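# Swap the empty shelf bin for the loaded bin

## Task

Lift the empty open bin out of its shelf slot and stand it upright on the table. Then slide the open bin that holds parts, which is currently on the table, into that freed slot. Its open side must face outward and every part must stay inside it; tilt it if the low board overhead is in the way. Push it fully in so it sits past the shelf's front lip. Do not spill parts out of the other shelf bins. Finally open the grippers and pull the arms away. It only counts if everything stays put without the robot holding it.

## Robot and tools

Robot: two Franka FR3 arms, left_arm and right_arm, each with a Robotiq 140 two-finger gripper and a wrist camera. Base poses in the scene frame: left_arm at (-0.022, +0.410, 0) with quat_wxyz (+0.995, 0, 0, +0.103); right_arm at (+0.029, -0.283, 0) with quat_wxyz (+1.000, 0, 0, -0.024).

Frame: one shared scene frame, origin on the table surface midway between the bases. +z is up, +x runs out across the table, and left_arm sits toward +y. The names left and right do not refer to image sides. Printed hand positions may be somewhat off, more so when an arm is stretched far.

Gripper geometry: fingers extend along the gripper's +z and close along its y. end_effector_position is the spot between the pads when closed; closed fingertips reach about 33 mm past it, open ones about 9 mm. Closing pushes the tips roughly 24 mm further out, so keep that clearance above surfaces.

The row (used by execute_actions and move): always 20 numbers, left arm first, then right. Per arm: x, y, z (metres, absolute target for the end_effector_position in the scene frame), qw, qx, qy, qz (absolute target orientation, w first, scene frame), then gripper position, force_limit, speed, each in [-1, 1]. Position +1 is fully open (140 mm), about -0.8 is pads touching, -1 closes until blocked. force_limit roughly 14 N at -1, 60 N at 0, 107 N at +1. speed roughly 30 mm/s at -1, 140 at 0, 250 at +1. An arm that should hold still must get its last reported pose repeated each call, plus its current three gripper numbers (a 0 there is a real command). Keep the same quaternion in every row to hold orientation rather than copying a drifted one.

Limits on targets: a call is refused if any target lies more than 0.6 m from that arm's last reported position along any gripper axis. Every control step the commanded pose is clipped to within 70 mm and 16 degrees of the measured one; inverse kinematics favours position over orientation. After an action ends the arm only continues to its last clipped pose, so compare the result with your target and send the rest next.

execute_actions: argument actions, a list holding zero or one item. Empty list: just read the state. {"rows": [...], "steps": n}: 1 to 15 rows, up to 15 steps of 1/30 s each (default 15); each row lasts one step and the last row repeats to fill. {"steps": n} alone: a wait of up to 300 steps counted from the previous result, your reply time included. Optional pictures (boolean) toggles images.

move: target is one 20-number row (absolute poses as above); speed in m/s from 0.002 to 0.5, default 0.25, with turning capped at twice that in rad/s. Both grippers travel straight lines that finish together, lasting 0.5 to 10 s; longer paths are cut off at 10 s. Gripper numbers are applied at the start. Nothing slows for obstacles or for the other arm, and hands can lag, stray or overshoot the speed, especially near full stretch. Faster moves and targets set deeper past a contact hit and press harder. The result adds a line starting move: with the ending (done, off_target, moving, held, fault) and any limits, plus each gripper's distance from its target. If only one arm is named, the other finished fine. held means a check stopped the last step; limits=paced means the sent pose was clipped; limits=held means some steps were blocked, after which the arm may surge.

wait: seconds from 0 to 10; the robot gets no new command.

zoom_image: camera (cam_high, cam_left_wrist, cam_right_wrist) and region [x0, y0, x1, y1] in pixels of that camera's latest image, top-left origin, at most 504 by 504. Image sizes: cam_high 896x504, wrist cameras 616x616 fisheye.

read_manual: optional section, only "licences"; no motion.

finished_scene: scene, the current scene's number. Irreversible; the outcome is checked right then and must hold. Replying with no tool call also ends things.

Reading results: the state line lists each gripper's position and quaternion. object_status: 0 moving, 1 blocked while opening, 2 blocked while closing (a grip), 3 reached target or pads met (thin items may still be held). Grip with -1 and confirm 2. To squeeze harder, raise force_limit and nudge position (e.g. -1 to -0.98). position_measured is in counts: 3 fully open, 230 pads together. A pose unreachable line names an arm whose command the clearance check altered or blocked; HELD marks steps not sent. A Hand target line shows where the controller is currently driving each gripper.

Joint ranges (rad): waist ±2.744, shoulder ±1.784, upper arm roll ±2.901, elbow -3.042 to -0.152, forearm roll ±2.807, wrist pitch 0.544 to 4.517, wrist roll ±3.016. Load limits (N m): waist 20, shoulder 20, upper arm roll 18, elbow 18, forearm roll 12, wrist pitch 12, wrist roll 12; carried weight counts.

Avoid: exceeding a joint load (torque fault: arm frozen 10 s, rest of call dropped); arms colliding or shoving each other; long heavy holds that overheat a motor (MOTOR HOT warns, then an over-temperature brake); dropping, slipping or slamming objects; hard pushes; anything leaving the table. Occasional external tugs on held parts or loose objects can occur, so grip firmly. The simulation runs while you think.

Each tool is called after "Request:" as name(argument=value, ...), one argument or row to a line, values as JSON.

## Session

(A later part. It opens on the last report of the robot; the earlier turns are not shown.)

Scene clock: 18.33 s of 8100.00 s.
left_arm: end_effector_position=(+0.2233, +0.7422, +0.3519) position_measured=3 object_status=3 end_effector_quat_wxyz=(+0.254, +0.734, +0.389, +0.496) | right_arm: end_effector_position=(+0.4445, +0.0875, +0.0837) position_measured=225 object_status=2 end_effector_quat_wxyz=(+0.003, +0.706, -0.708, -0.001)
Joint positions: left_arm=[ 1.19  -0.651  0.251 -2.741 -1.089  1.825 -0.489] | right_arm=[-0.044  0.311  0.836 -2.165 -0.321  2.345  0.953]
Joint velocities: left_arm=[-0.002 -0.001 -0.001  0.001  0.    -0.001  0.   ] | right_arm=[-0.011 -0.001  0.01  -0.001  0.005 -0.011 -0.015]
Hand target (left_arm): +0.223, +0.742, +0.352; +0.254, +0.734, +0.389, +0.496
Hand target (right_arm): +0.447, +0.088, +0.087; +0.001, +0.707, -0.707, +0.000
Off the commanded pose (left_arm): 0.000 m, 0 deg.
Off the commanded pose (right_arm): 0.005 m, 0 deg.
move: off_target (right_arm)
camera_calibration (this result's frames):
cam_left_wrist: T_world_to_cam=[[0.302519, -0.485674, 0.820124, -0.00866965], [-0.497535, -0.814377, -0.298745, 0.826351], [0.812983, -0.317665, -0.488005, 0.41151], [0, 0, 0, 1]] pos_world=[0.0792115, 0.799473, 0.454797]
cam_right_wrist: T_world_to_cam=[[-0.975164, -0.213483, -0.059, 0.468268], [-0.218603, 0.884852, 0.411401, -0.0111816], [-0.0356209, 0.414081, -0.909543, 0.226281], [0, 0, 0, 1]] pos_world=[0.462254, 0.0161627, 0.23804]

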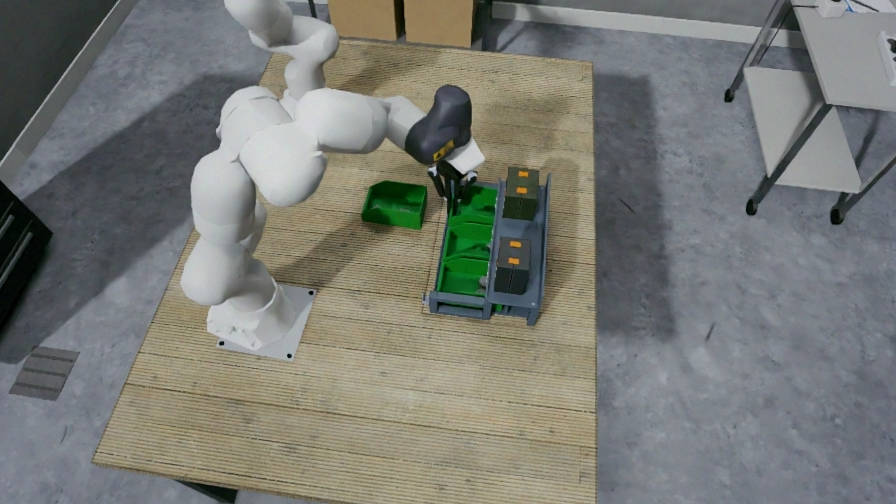

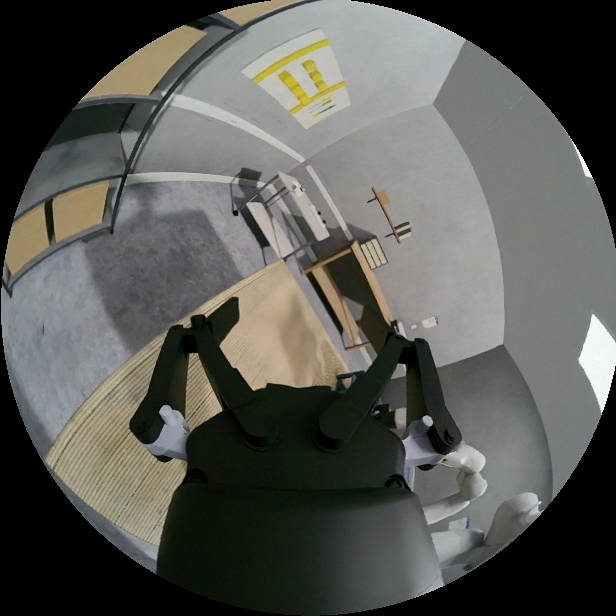

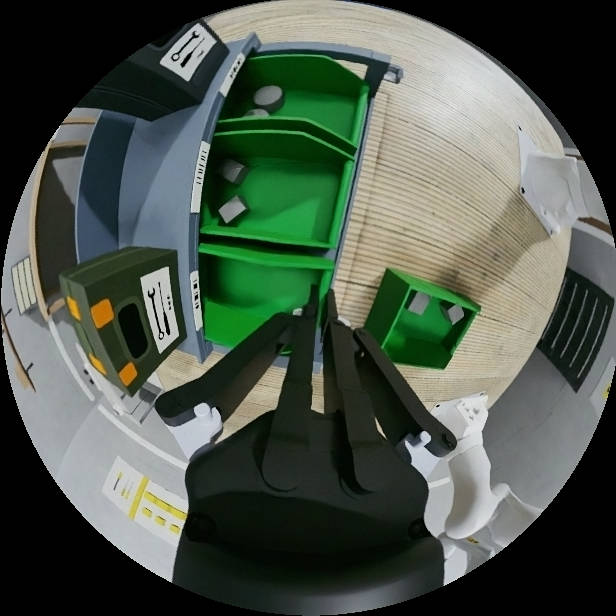

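Request:
execute_actions(
  actions=[],
)

Request:
move(
  target=[0.2233,0.7422,0.3519,0.254,0.734,0.389,0.496,1,0,0,0.43,0.088,0.105,0.086,0.702,-0.702,-0.086,-1,1,-0.5],
  speed=0.04,
)

Request:
move(
  target=[0.2233,0.7422,0.3519,0.254,0.734,0.389,0.496,1,0,0,0.385,0.088,0.115,0.147,0.692,-0.692,-0.147,-1,1,-0.5],
  speed=0.03,
)

Scene clock: 21.30 s of 8100.00 s.
left_arm: end_effector_position=(+0.2233, +0.7422, +0.3519) position_measured=3 object_status=3 end_effector_quat_wxyz=(+0.254, +0.734, +0.389, +0.496) | right_arm: end_effector_position=(+0.4442, +0.0869, +0.0837) position_measured=225 object_status=2 end_effector_quat_wxyz=(+0.004, +0.707, -0.707, -0.001)
Joint positions: left_arm=[ 1.19  -0.651  0.251 -2.741 -1.089  1.825 -0.489] | right_arm=[-0.045  0.31   0.837 -2.165 -0.32   2.343  0.949]
Joint velocities: left_arm=[-0.001 -0.001  0.    -0.002 -0.    -0.001 -0.001] | right_arm=[-0.001  0.001  0.001  0.001  0.001 -0.    -0.001]
Hand target (left_arm): +0.223, +0.742, +0.352; +0.254, +0.734, +0.389, +0.496
Hand target (right_arm): +0.447, +0.088, +0.087; +0.001, +0.707, -0.707, +0.000
Off the commanded pose (left_arm): 0.000 m, 0 deg.
Off the commanded pose (right_arm): 0.005 m, 0 deg.
Steps of this call (steps 1 to 89: nothing new was sent). Readings (end_effector_position | what the end effector reports):
1: left_arm (+0.2233, +0.7422, +0.3519) | right_arm (+0.4444, +0.0874, +0.0837) | left_arm position_measured=3 object_status=3 | right_arm position_measured=225 object_status=2
2: left_arm (+0.2233, +0.7422, +0.3519) | right_arm (+0.4444, +0.0873, +0.0837) | left_arm position_measured=3 object_status=3 | right_arm position_measured=225 object_status=2
4: left_arm (+0.2233, +0.7422, +0.3519) | right_arm (+0.4443, +0.0872, +0.0837) | left_arm position_measured=3 object_status=3 | right_arm position_measured=225 object_status=2
8: left_arm (+0.2233, +0.7422, +0.3519) | right_arm (+0.4443, +0.0871, +0.0837) | left_arm position_measured=3 object_status=3 | right_arm position_measured=225 object_status=2
89: the state above
camera_calibration (this result's frames):
cam_left_wrist: T_world_to_cam=[[0.302519, -0.485674, 0.820124, -0.00866961], [-0.497536, -0.814377, -0.298745, 0.826351], [0.812983, -0.317665, -0.488005, 0.41151], [0, 0, 0, 1]] pos_world=[0.0792116, 0.799473, 0.454797]
cam_right_wrist: T_world_to_cam=[[-0.974506, -0.216885, -0.0574391, 0.467745], [-0.221078, 0.884595, 0.410629, -0.00955193], [-0.038249, 0.412859, -0.909991, 0.227826], [0, 0, 0, 1]] pos_world=[0.462423, 0.0158364, 0.238109]

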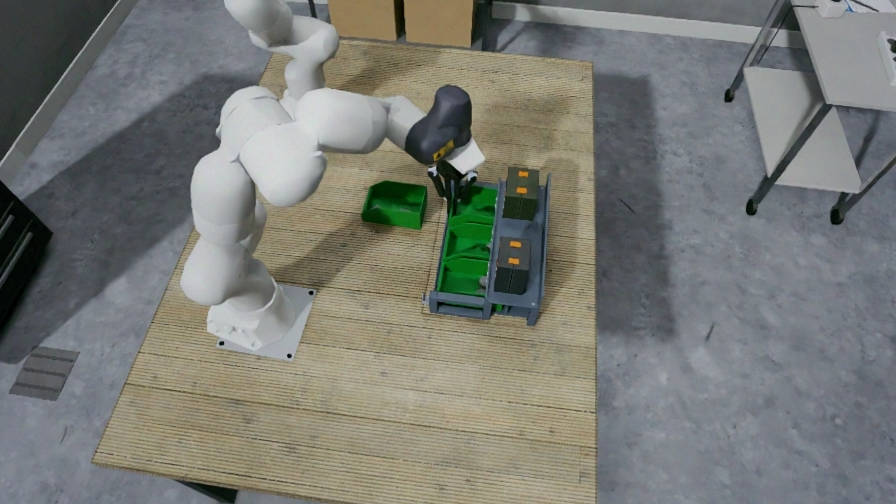

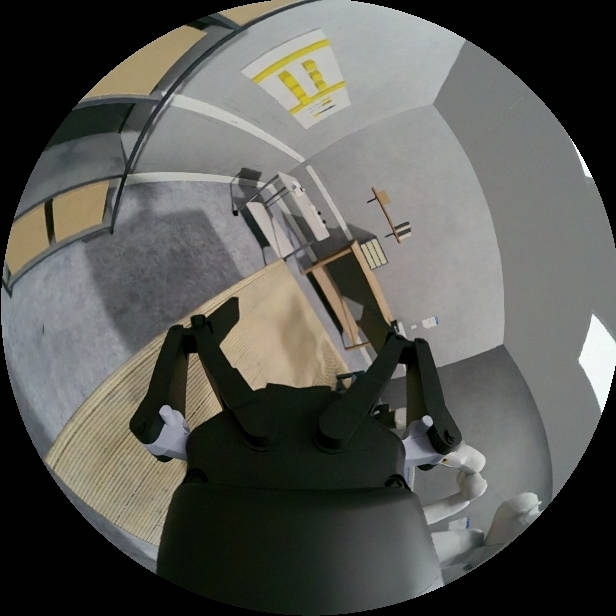

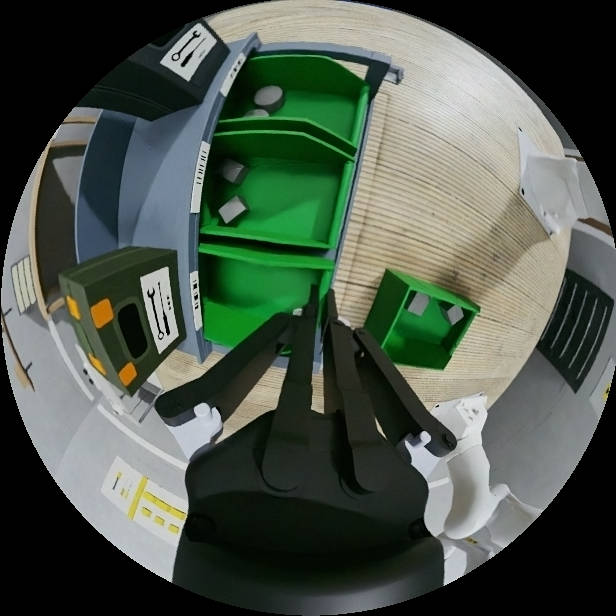

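Scene clock: 24.60 s of 8100.00 s.
left_arm: end_effector_position=(+0.2233, +0.7422, +0.3519) position_measured=3 object_status=3 end_effector_quat_wxyz=(+0.254, +0.734, +0.389, +0.496) | right_arm: end_effector_position=(+0.4299, +0.0891, +0.1066) position_measured=225 object_status=2 end_effector_quat_wxyz=(+0.083, +0.702, -0.702, -0.085)
Joint positions: left_arm=[ 1.19  -0.651  0.251 -2.741 -1.089  1.825 -0.489] | right_arm=[-0.103  0.434  0.894 -1.97  -0.197  2.06   0.834]
Joint velocities: left_arm=[-0.001  0.001 -0.    -0.001  0.    -0.001 -0.001] | right_arm=[ 0.     0.001  0.004  0.003  0.002 -0.016 -0.009]
Hand target (left_arm): +0.223, +0.742, +0.352; +0.254, +0.734, +0.389, +0.496
Hand target (right_arm): +0.429, +0.089, +0.107; +0.085, +0.703, -0.700, -0.088
Off the commanded pose (left_arm): 0.000 m, 0 deg.
Off the commanded pose (right_arm): 0.002 m, 0 deg.
move: done
camera_calibration (this result's frames):
cam_left_wrist: T_world_to_cam=[[0.302519, -0.485674, 0.820124, -0.00866959], [-0.497535, -0.814377, -0.298745, 0.826351], [0.812983, -0.317665, -0.488005, 0.41151], [0, 0, 0, 1]] pos_world=[0.0792116, 0.799473, 0.454797]
cam_right_wrist: T_world_to_cam=[[-0.961512, -0.217812, 0.167487, 0.426129], [-0.120159, 0.881528, 0.456586, -0.0720642], [-0.247094, 0.418888, -0.873772, 0.332568], [0, 0, 0, 1]] pos_world=[0.483245, 0.0170338, 0.252121]

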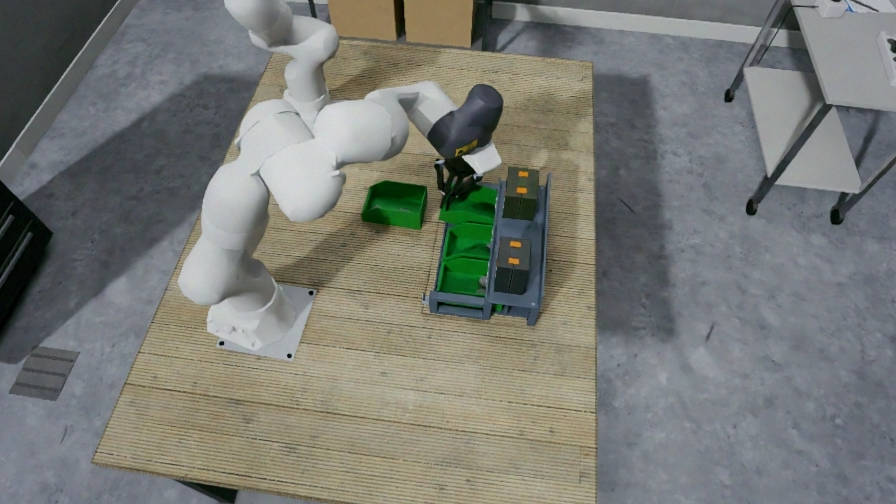

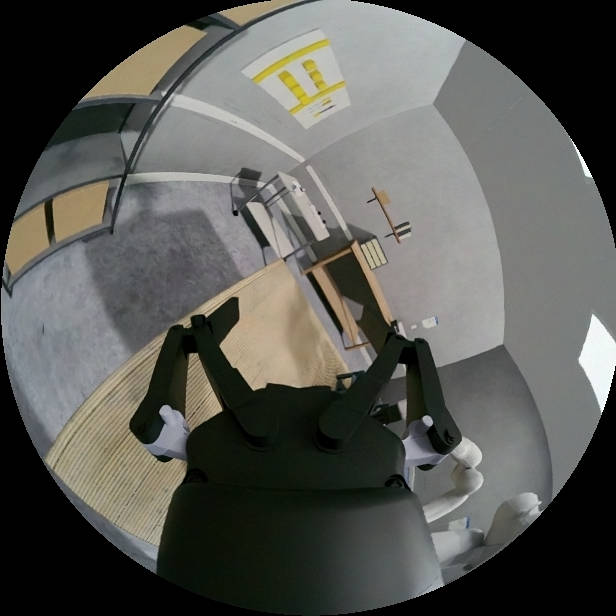

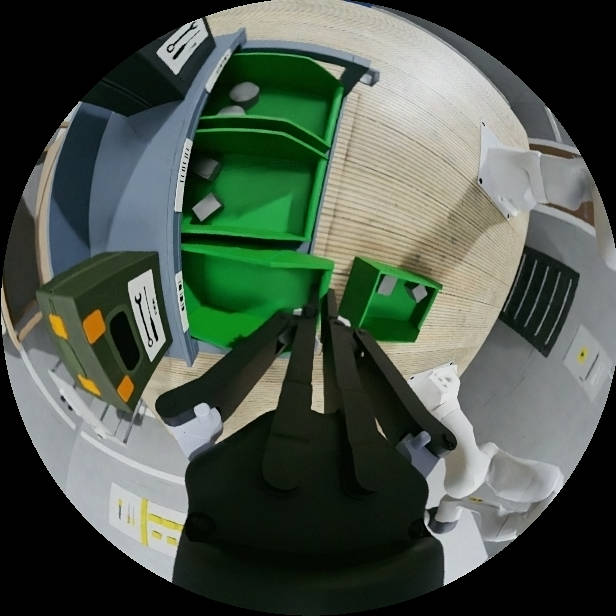

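Scene clock: 27.80 s of 8100.00 s.
left_arm: end_effector_position=(+0.2233, +0.7422, +0.3519) position_measured=3 object_status=3 end_effector_quat_wxyz=(+0.254, +0.734, +0.389, +0.496) | right_arm: end_effector_position=(+0.3899, +0.0890, +0.1178) position_measured=225 object_status=2 end_effector_quat_wxyz=(+0.139, +0.693, -0.693, -0.143)
Joint positions: left_arm=[ 1.19  -0.651  0.251 -2.741 -1.089  1.825 -0.489] | right_arm=[-0.13   0.473  0.93  -1.931 -0.106  1.923  0.805]
Joint velocities: left_arm=[ 0.    -0.001 -0.001  0.002  0.    -0.     0.   ] | right_arm=[-0.    -0.     0.001  0.003  0.005 -0.012 -0.004]
Hand target (left_arm): +0.223, +0.742, +0.352; +0.254, +0.734, +0.389, +0.496
Hand target (right_arm): +0.385, +0.087, +0.116; +0.146, +0.693, -0.691, -0.148
Off the commanded pose (left_arm): 0.000 m, 0 deg.
Off the commanded pose (right_arm): 0.006 m, 1 deg.
move: off_target (right_arm)
camera_calibration (this result's frames):
cam_left_wrist: T_world_to_cam=[[0.302519, -0.485674, 0.820124, -0.00866964], [-0.497535, -0.814377, -0.298745, 0.826351], [0.812983, -0.317665, -0.488005, 0.41151], [0, 0, 0, 1]] pos_world=[0.0792116, 0.799473, 0.454797]
cam_right_wrist: T_world_to_cam=[[-0.922296, -0.216895, 0.319884, 0.352441], [-0.0436113, 0.880799, 0.471477, -0.113415], [-0.384015, 0.420891, -0.821817, 0.379604], [0, 0, 0, 1]] pos_world=[0.465882, 0.0165667, 0.252698]

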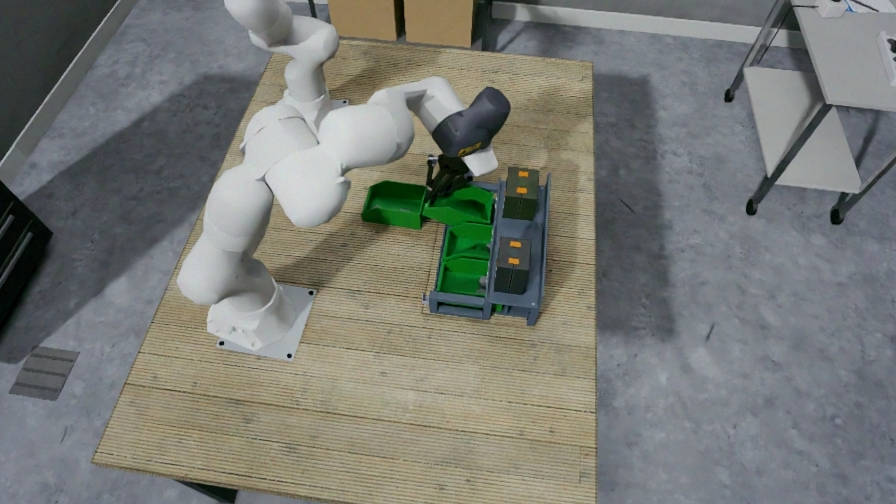

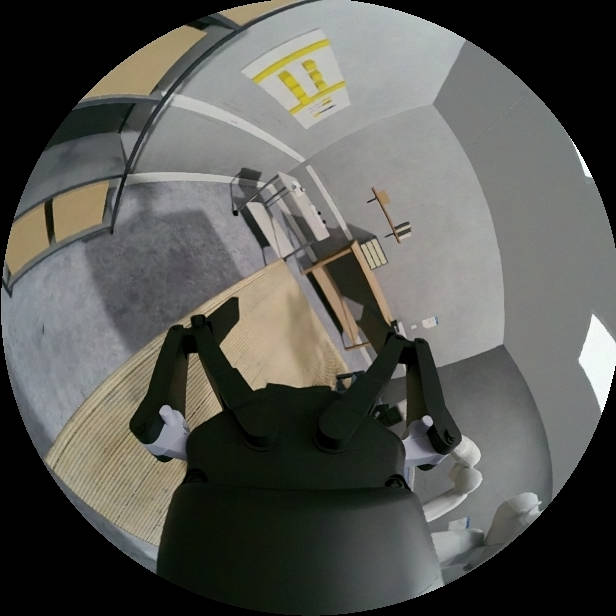

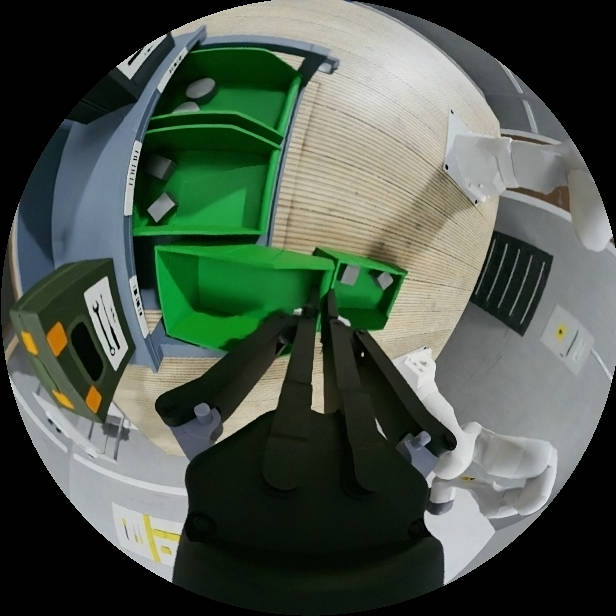

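Request:
move(
  target=[0.2233,0.7422,0.3519,0.254,0.734,0.389,0.496,1,0,0,0.385,0.088,0.21,0.147,0.692,-0.692,-0.147,-1,1,-0.5],
  speed=0.05,
)

Scene clock: 30.50 s of 8100.00 s.
left_arm: end_effector_position=(+0.2233, +0.7422, +0.3519) position_measured=3 object_status=3 end_effector_quat_wxyz=(+0.254, +0.734, +0.389, +0.496) | right_arm: end_effector_position=(+0.3850, +0.0879, +0.2066) position_measured=225 object_status=2 end_effector_quat_wxyz=(+0.148, +0.691, -0.692, -0.145)
Joint positions: left_arm=[ 1.19  -0.651  0.251 -2.741 -1.089  1.825 -0.489] | right_arm=[-0.199  0.367  1.019 -1.825 -0.022  1.718  0.796]
Joint velocities: left_arm=[-0.001 -0.    -0.    -0.002 -0.    -0.     0.   ] | right_arm=[-0.003 -0.002  0.003 -0.     0.    -0.011  0.001]
Hand target (left_arm): +0.223, +0.742, +0.352; +0.254, +0.734, +0.389, +0.496
Hand target (right_arm): +0.385, +0.088, +0.209; +0.148, +0.692, -0.692, -0.146
Off the commanded pose (left_arm): 0.000 m, 0 deg.
Off the commanded pose (right_arm): 0.003 m, 0 deg.
move: done
camera_calibration (this result's frames):
cam_left_wrist: T_world_to_cam=[[0.302519, -0.485674, 0.820124, -0.00866965], [-0.497536, -0.814377, -0.298745, 0.826351], [0.812983, -0.317665, -0.488005, 0.41151], [0, 0, 0, 1]] pos_world=[0.0792116, 0.799473, 0.454797]
cam_right_wrist: T_world_to_cam=[[-0.917002, -0.214839, 0.336082, 0.313677], [-0.0370187, 0.88476, 0.464574, -0.156017], [-0.397161, 0.413574, -0.81928, 0.456338], [0, 0, 0, 1]] pos_world=[0.463106, 0.016698, 0.340928]

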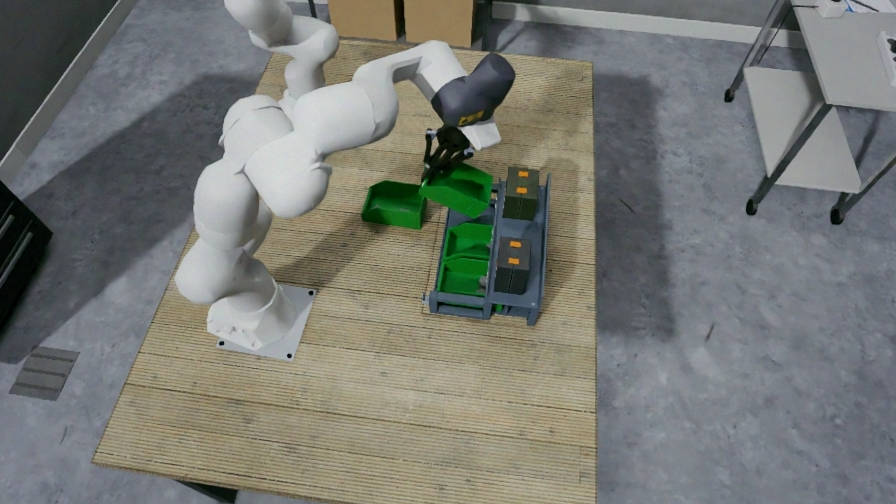

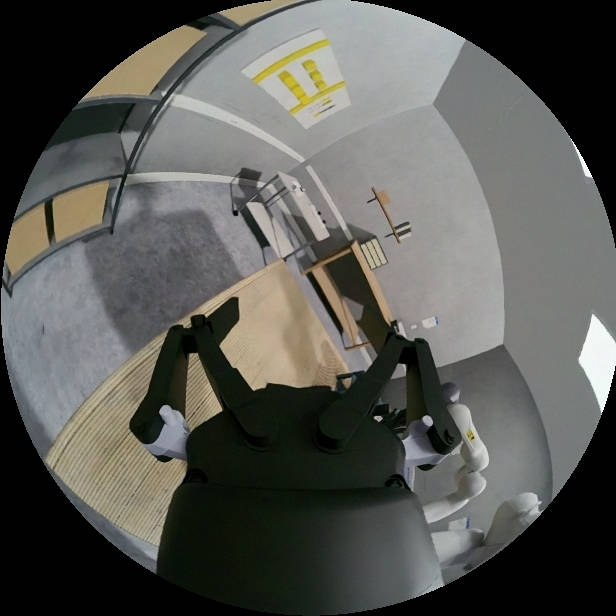

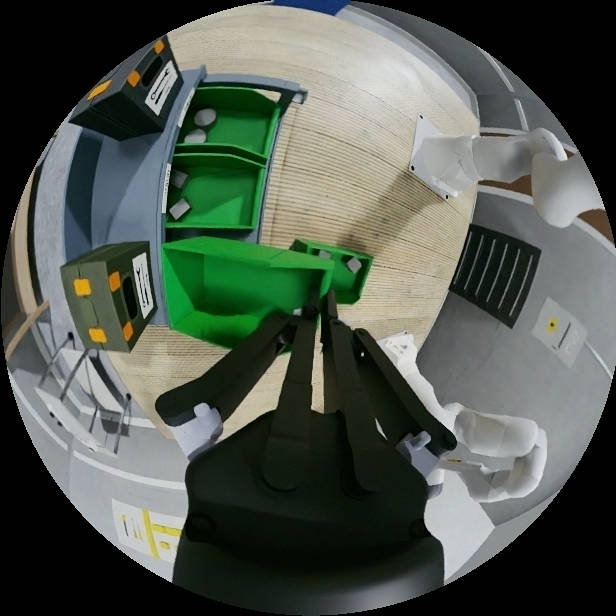

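Request:
move(
  target=[0.2233,0.7422,0.3519,0.254,0.734,0.389,0.496,1,0,0,0.32,0.29,0.14,0.03,0.707,-0.707,-0.03,-1,1,-0.5],
  speed=0.1,
)

Request:
move(
  target=[0.2233,0.7422,0.3519,0.254,0.734,0.389,0.496,1,0,0,0.32,0.29,0.052,0,0.707,-0.707,0,-1,1,-0.5],
  speed=0.04,
)

Scene clock: 34.77 s of 8100.00 s.
left_arm: end_effector_position=(+0.2233, +0.7422, +0.3519) position_measured=3 object_status=3 end_effector_quat_wxyz=(+0.254, +0.734, +0.389, +0.496) | right_arm: end_effector_position=(+0.3172, +0.2830, +0.1380) position_measured=225 object_status=2 end_effector_quat_wxyz=(+0.034, +0.709, -0.704, -0.027)
Joint positions: left_arm=[ 1.19  -0.651  0.251 -2.741 -1.089  1.825 -0.489] | right_arm=[ 0.435  0.511  0.796 -1.747 -0.322  2.05   1.275]
Joint velocities: left_arm=[-0.001 -0.     0.001 -0.001  0.     0.    -0.   ] | right_arm=[ 0.004 -0.001 -0.003  0.    -0.     0.001  0.026]
Hand target (left_arm): +0.223, +0.742, +0.352; +0.254, +0.734, +0.389, +0.496
Hand target (right_arm): +0.318, +0.286, +0.140; +0.029, +0.705, -0.708, -0.027
Off the commanded pose (left_arm): 0.000 m, 0 deg.
Off the commanded pose (right_arm): 0.008 m, 1 deg.
move: off_target (right_arm)
camera_calibration (this result's frames):
cam_left_wrist: T_world_to_cam=[[0.302519, -0.485674, 0.820124, -0.00866966], [-0.497536, -0.814377, -0.298745, 0.826351], [0.812983, -0.317665, -0.488005, 0.41151], [0, 0, 0, 1]] pos_world=[0.0792116, 0.799473, 0.454797]
cam_right_wrist: T_world_to_cam=[[-0.97458, -0.223081, 0.0207189, 0.380549], [-0.193755, 0.885658, 0.421983, -0.243892], [-0.112486, 0.407241, -0.906367, 0.216063], [0, 0, 0, 1]] pos_world=[0.347924, 0.212909, 0.290866]

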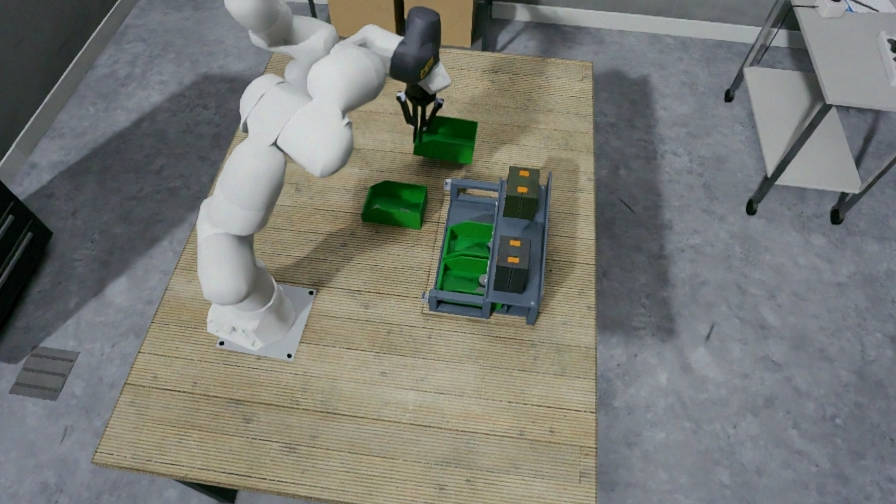

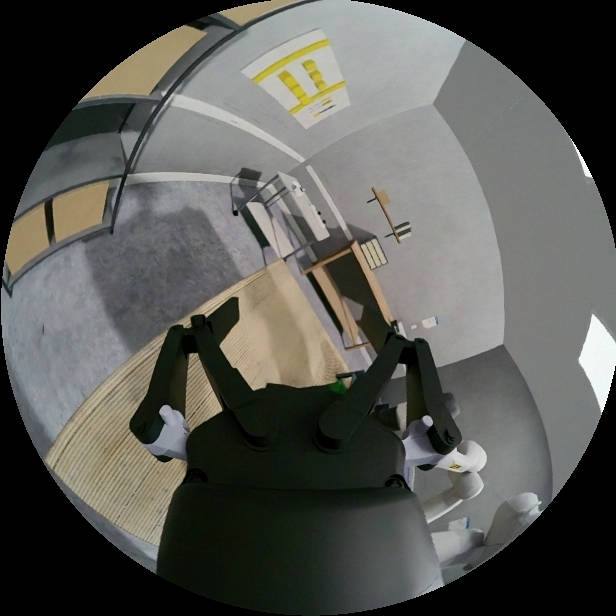

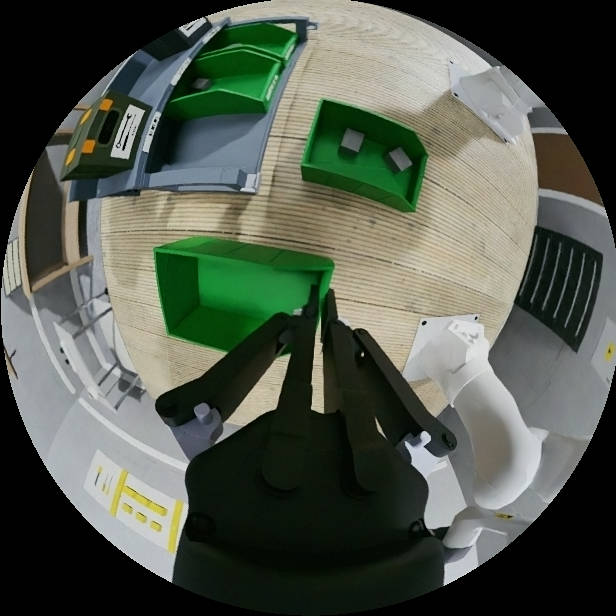

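Scene clock: 37.30 s of 8100.00 s.
left_arm: end_effector_position=(+0.2233, +0.7422, +0.3519) position_measured=3 object_status=3 end_effector_quat_wxyz=(+0.254, +0.734, +0.389, +0.496) | right_arm: end_effector_position=(+0.3211, +0.2907, +0.0559) position_measured=225 object_status=2 end_effector_quat_wxyz=(-0.000, +0.708, -0.706, -0.001)
Joint positions: left_arm=[ 1.19  -0.651  0.251 -2.741 -1.089  1.825 -0.489] | right_arm=[ 0.554  0.586  0.663 -1.828 -0.454  2.258  1.379]
Joint velocities: left_arm=[ 0.001 -0.    -0.    -0.001  0.001 -0.    -0.001] | right_arm=[ 0.009  0.    -0.009  0.     0.     0.015  0.015]
Hand target (left_arm): +0.223, +0.742, +0.352; +0.254, +0.734, +0.389, +0.496
Hand target (right_arm): +0.321, +0.290, +0.052; -0.000, +0.706, -0.708, -0.000
Off the commanded pose (left_arm): 0.000 m, 0 deg.
Off the commanded pose (right_arm): 0.004 m, 0 deg.
move: off_target (right_arm)
camera_calibration (this result's frames):
cam_left_wrist: T_world_to_cam=[[0.302519, -0.485674, 0.820124, -0.00866964], [-0.497535, -0.814377, -0.298745, 0.826351], [0.812983, -0.317665, -0.488005, 0.41151], [0, 0, 0, 1]] pos_world=[0.0792116, 0.799473, 0.454797]
cam_right_wrist: T_world_to_cam=[[-0.973521, -0.219385, -0.0642391, 0.391111], [-0.226041, 0.881943, 0.41362, -0.203374], [-0.0340868, 0.417189, -0.90818, 0.111004], [0, 0, 0, 1]] pos_world=[0.338567, 0.218859, 0.210056]

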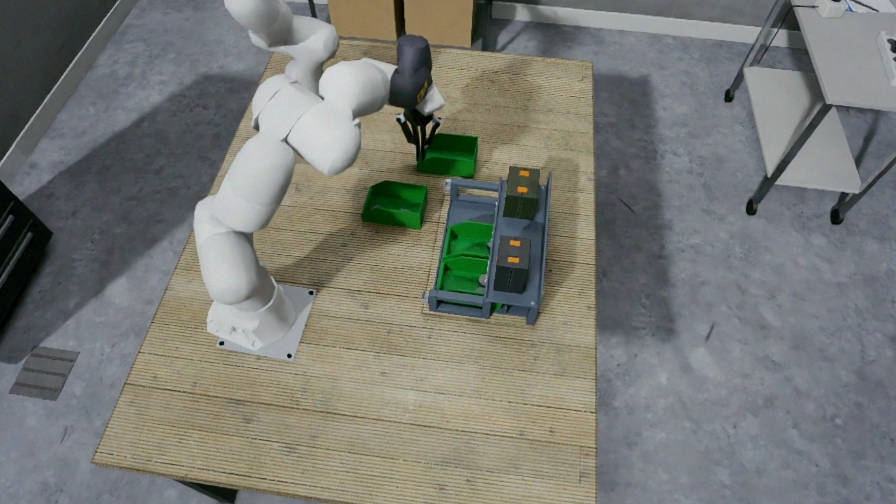

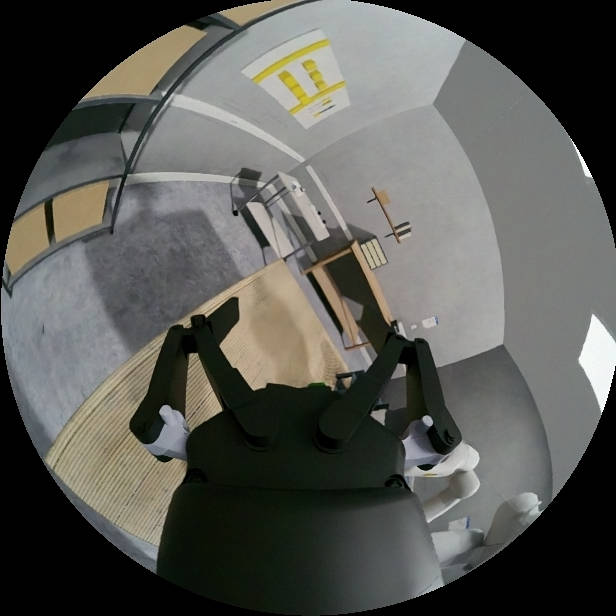

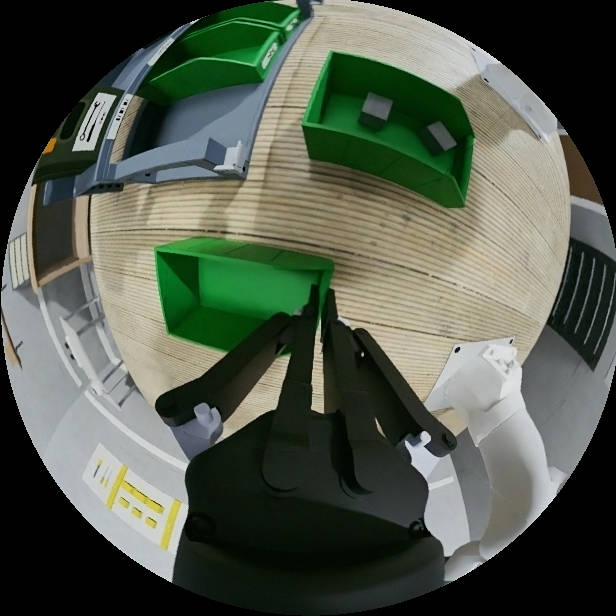

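Request:
move(
  target=[0.2233,0.7422,0.3519,0.254,0.734,0.389,0.496,1,0,0,0.32,0.29,0.053,0,0.707,-0.707,0,-0.6,1,0],
  speed=0.04,
)

Request:
move(
  target=[0.2233,0.7422,0.3519,0.254,0.734,0.389,0.496,1,0,0,0.31,0.28,0.15,0,0.707,-0.707,0,-0.6,1,0],
  speed=0.15,
)

Request:
move(
  target=[0.2233,0.7422,0.3519,0.254,0.734,0.389,0.496,1,0,0,0.23,0.10,0.17,0,0.707,-0.707,0,-0.6,1,0],
  speed=0.2,
)

Scene clock: 39.10 s of 8100.00 s.
left_arm: end_effector_position=(+0.2233, +0.7422, +0.3519) position_measured=3 object_status=3 end_effector_quat_wxyz=(+0.254, +0.734, +0.389, +0.496) | right_arm: end_effector_position=(+0.3207, +0.2897, +0.0544) position_measured=205 object_status=3 end_effector_quat_wxyz=(+0.000, +0.707, -0.707, -0.000)
Joint positions: left_arm=[ 1.19  -0.651  0.251 -2.741 -1.089  1.825 -0.489] | right_arm=[ 0.555  0.586  0.661 -1.831 -0.454  2.26   1.383]
Joint velocities: left_arm=[ 0.    -0.    -0.001  0.001 -0.001 -0.    -0.001] | right_arm=[-0.001  0.    -0.002 -0.     0.     0.001  0.001]
Hand target (left_arm): +0.223, +0.742, +0.352; +0.254, +0.734, +0.389, +0.496
Hand target (right_arm): +0.320, +0.290, +0.053; +0.000, +0.707, -0.707, -0.000
Off the commanded pose (left_arm): 0.000 m, 0 deg.
Off the commanded pose (right_arm): 0.002 m, 0 deg.
move: done
camera_calibration (this result's frames):
cam_left_wrist: T_world_to_cam=[[0.302519, -0.485674, 0.820124, -0.00866961], [-0.497536, -0.814377, -0.298745, 0.826351], [0.812983, -0.317665, -0.488005, 0.41151], [0, 0, 0, 1]] pos_world=[0.0792116, 0.799473, 0.454797]
cam_right_wrist: T_world_to_cam=[[-0.97439, -0.215666, -0.0636561, 0.389594], [-0.222464, 0.883313, 0.412634, -0.203532], [-0.0327626, 0.416228, -0.90867, 0.109947], [0, 0, 0, 1]] pos_world=[0.337941, 0.218042, 0.208689]

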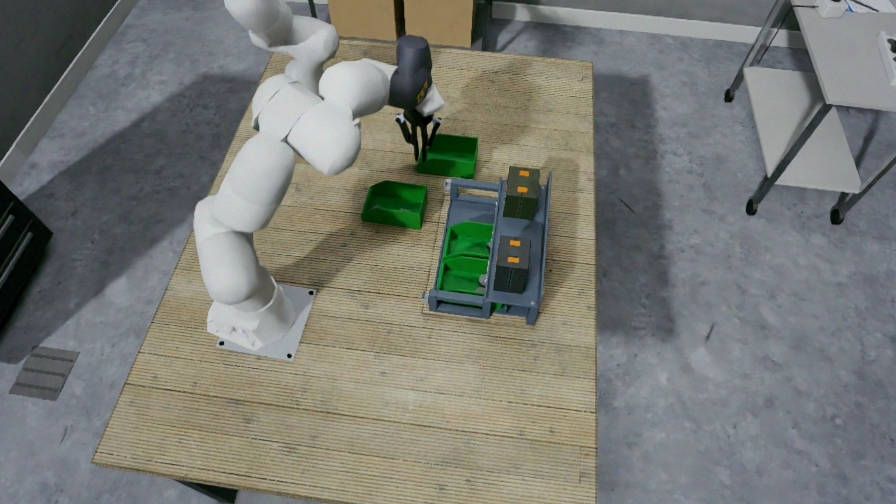

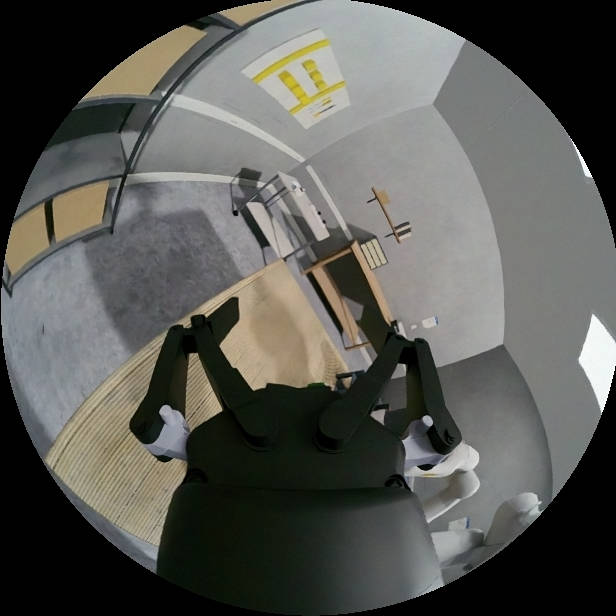

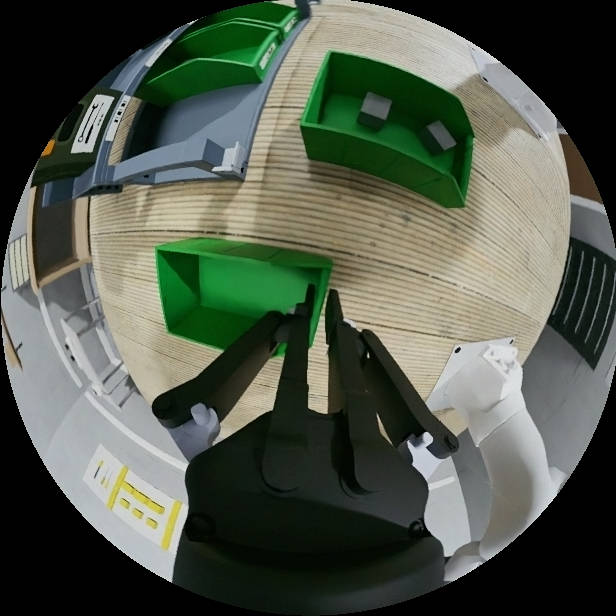

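Scene clock: 40.33 s of 8100.00 s.
left_arm: end_effector_position=(+0.2233, +0.7422, +0.3519) position_measured=3 object_status=3 end_effector_quat_wxyz=(+0.254, +0.734, +0.389, +0.496) | right_arm: end_effector_position=(+0.3107, +0.2808, +0.1488) position_measured=205 object_status=3 end_effector_quat_wxyz=(-0.003, +0.706, -0.708, +0.001)
Joint positions: left_arm=[ 1.19  -0.651  0.251 -2.741 -1.089  1.825 -0.489] | right_arm=[ 0.473  0.411  0.765 -1.835 -0.336  2.118  1.328]
Joint velocities: left_arm=[ 0.001  0.    -0.001  0.001  0.    -0.    -0.001] | right_arm=[-0.003 -0.     0.006  0.001 -0.    -0.011 -0.015]
Hand target (left_arm): +0.223, +0.742, +0.352; +0.254, +0.734, +0.389, +0.496
Hand target (right_arm): +0.310, +0.279, +0.148; +0.000, +0.708, -0.707, +0.002
Off the commanded pose (left_arm): 0.000 m, 0 deg.
Off the commanded pose (right_arm): 0.002 m, 0 deg.
move: done
camera_calibration (this result's frames):
cam_left_wrist: T_world_to_cam=[[0.302519, -0.485674, 0.820124, -0.00866961], [-0.497535, -0.814377, -0.298745, 0.826351], [0.812983, -0.317665, -0.488005, 0.41151], [0, 0, 0, 1]] pos_world=[0.0792116, 0.799473, 0.454797]
cam_right_wrist: T_world_to_cam=[[-0.974454, -0.213044, -0.0710791, 0.38434], [-0.223167, 0.88297, 0.412989, -0.236535], [-0.025224, 0.418302, -0.907958, 0.196001], [0, 0, 0, 1]] pos_world=[0.326679, 0.208747, 0.302965]

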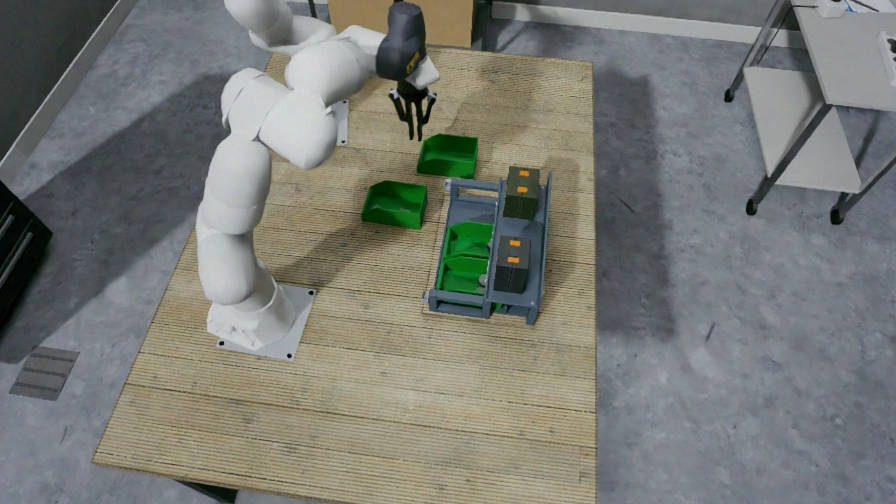

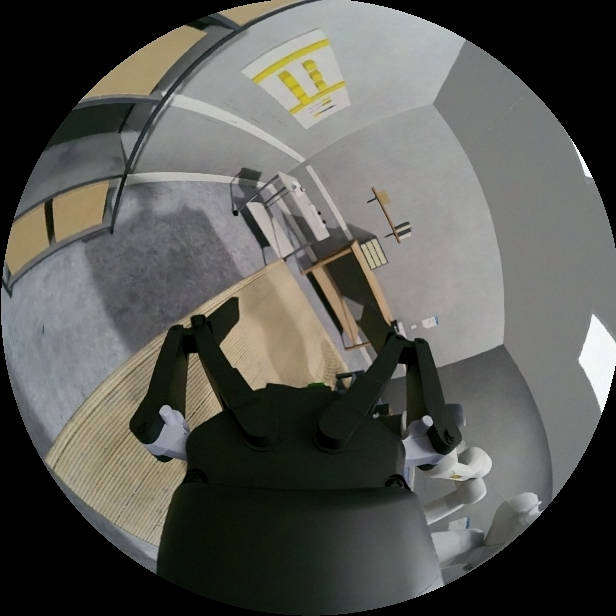

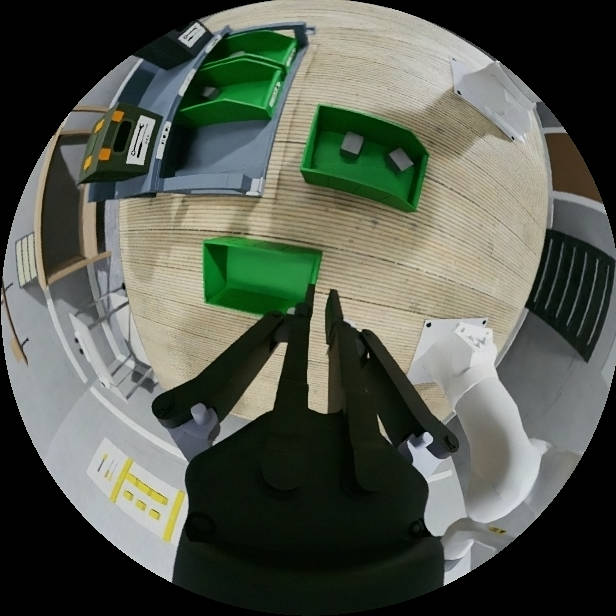

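Scene clock: 42.27 s of 8100.00 s.
left_arm: end_effector_position=(+0.2233, +0.7422, +0.3519) position_measured=3 object_status=3 end_effector_quat_wxyz=(+0.254, +0.734, +0.389, +0.496) | right_arm: end_effector_position=(+0.2352, +0.0952, +0.1644) position_measured=205 object_status=3 end_effector_quat_wxyz=(+0.004, +0.701, -0.714, +0.003)
Joint positions: left_arm=[ 1.19  -0.651  0.251 -2.741 -1.089  1.825 -0.489] | right_arm=[ 0.438 -0.347  0.671 -2.513  0.263  2.211  0.888]
Joint velocities: left_arm=[-0.001 -0.001 -0.001 -0.001 -0.    -0.     0.001] | right_arm=[ 0.007  0.    -0.006 -0.001 -0.001  0.001 -0.028]
Hand target (left_arm): +0.223, +0.742, +0.352; +0.254, +0.734, +0.389, +0.496
Hand target (right_arm): +0.235, +0.096, +0.164; +0.003, +0.705, -0.709, +0.002
Off the commanded pose (left_arm): 0.000 m, 0 deg.
Off the commanded pose (right_arm): 0.009 m, 1 deg.
move: off_target (right_arm)
camera_calibration (this result's frames):
cam_left_wrist: T_world_to_cam=[[0.302519, -0.485674, 0.820124, -0.00866967], [-0.497536, -0.814377, -0.298745, 0.826351], [0.812983, -0.317665, -0.488005, 0.41151], [0, 0, 0, 1]] pos_world=[0.0792116, 0.799473, 0.454797]
cam_right_wrist: T_world_to_cam=[[-0.978057, -0.199249, -0.0608599, 0.270251], [-0.206655, 0.890804, 0.404675, -0.0992269], [-0.0264169, 0.408372, -0.912433, 0.287903], [0, 0, 0, 1]] pos_world=[0.25142, 0.0246674, 0.319295]

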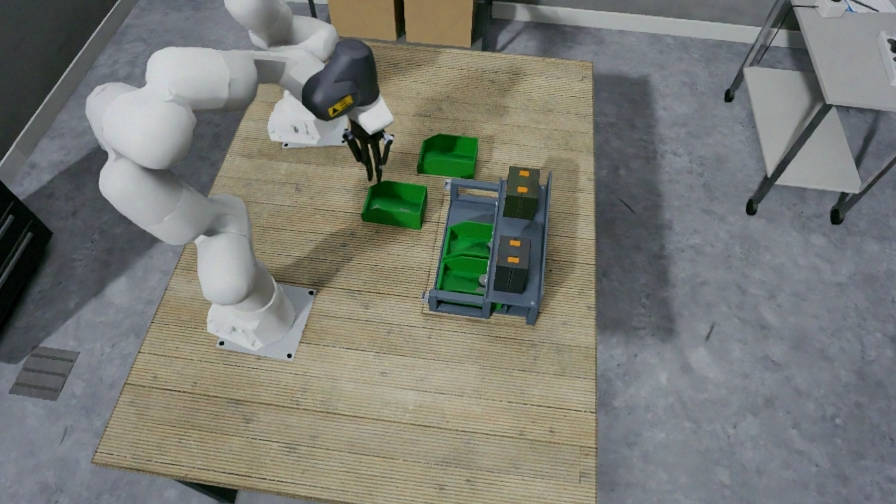

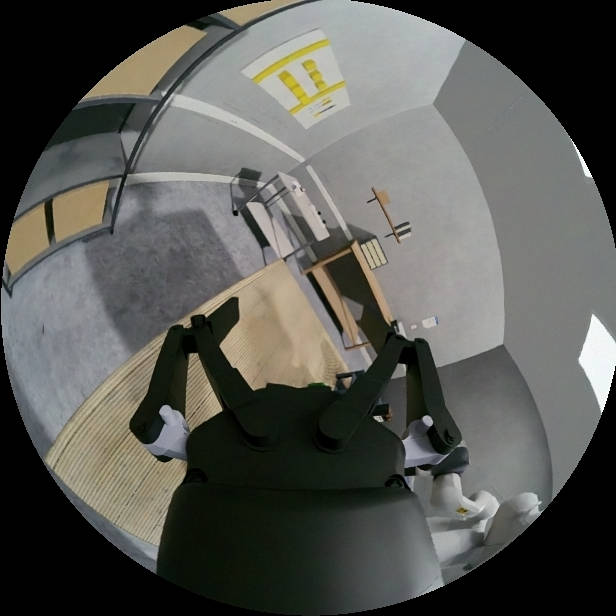

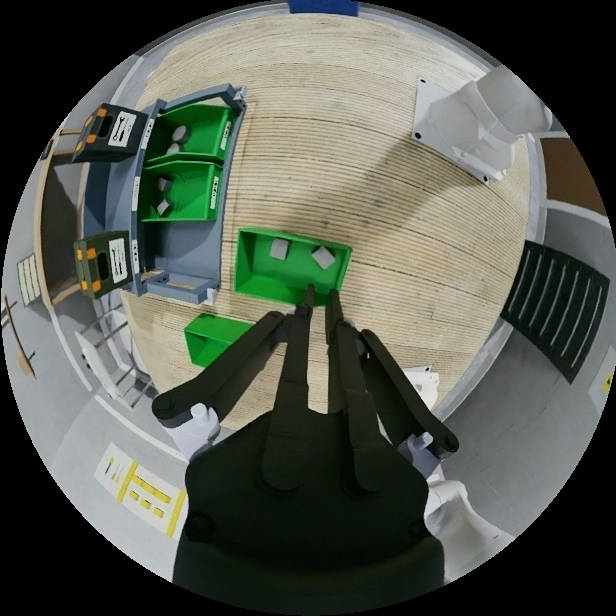

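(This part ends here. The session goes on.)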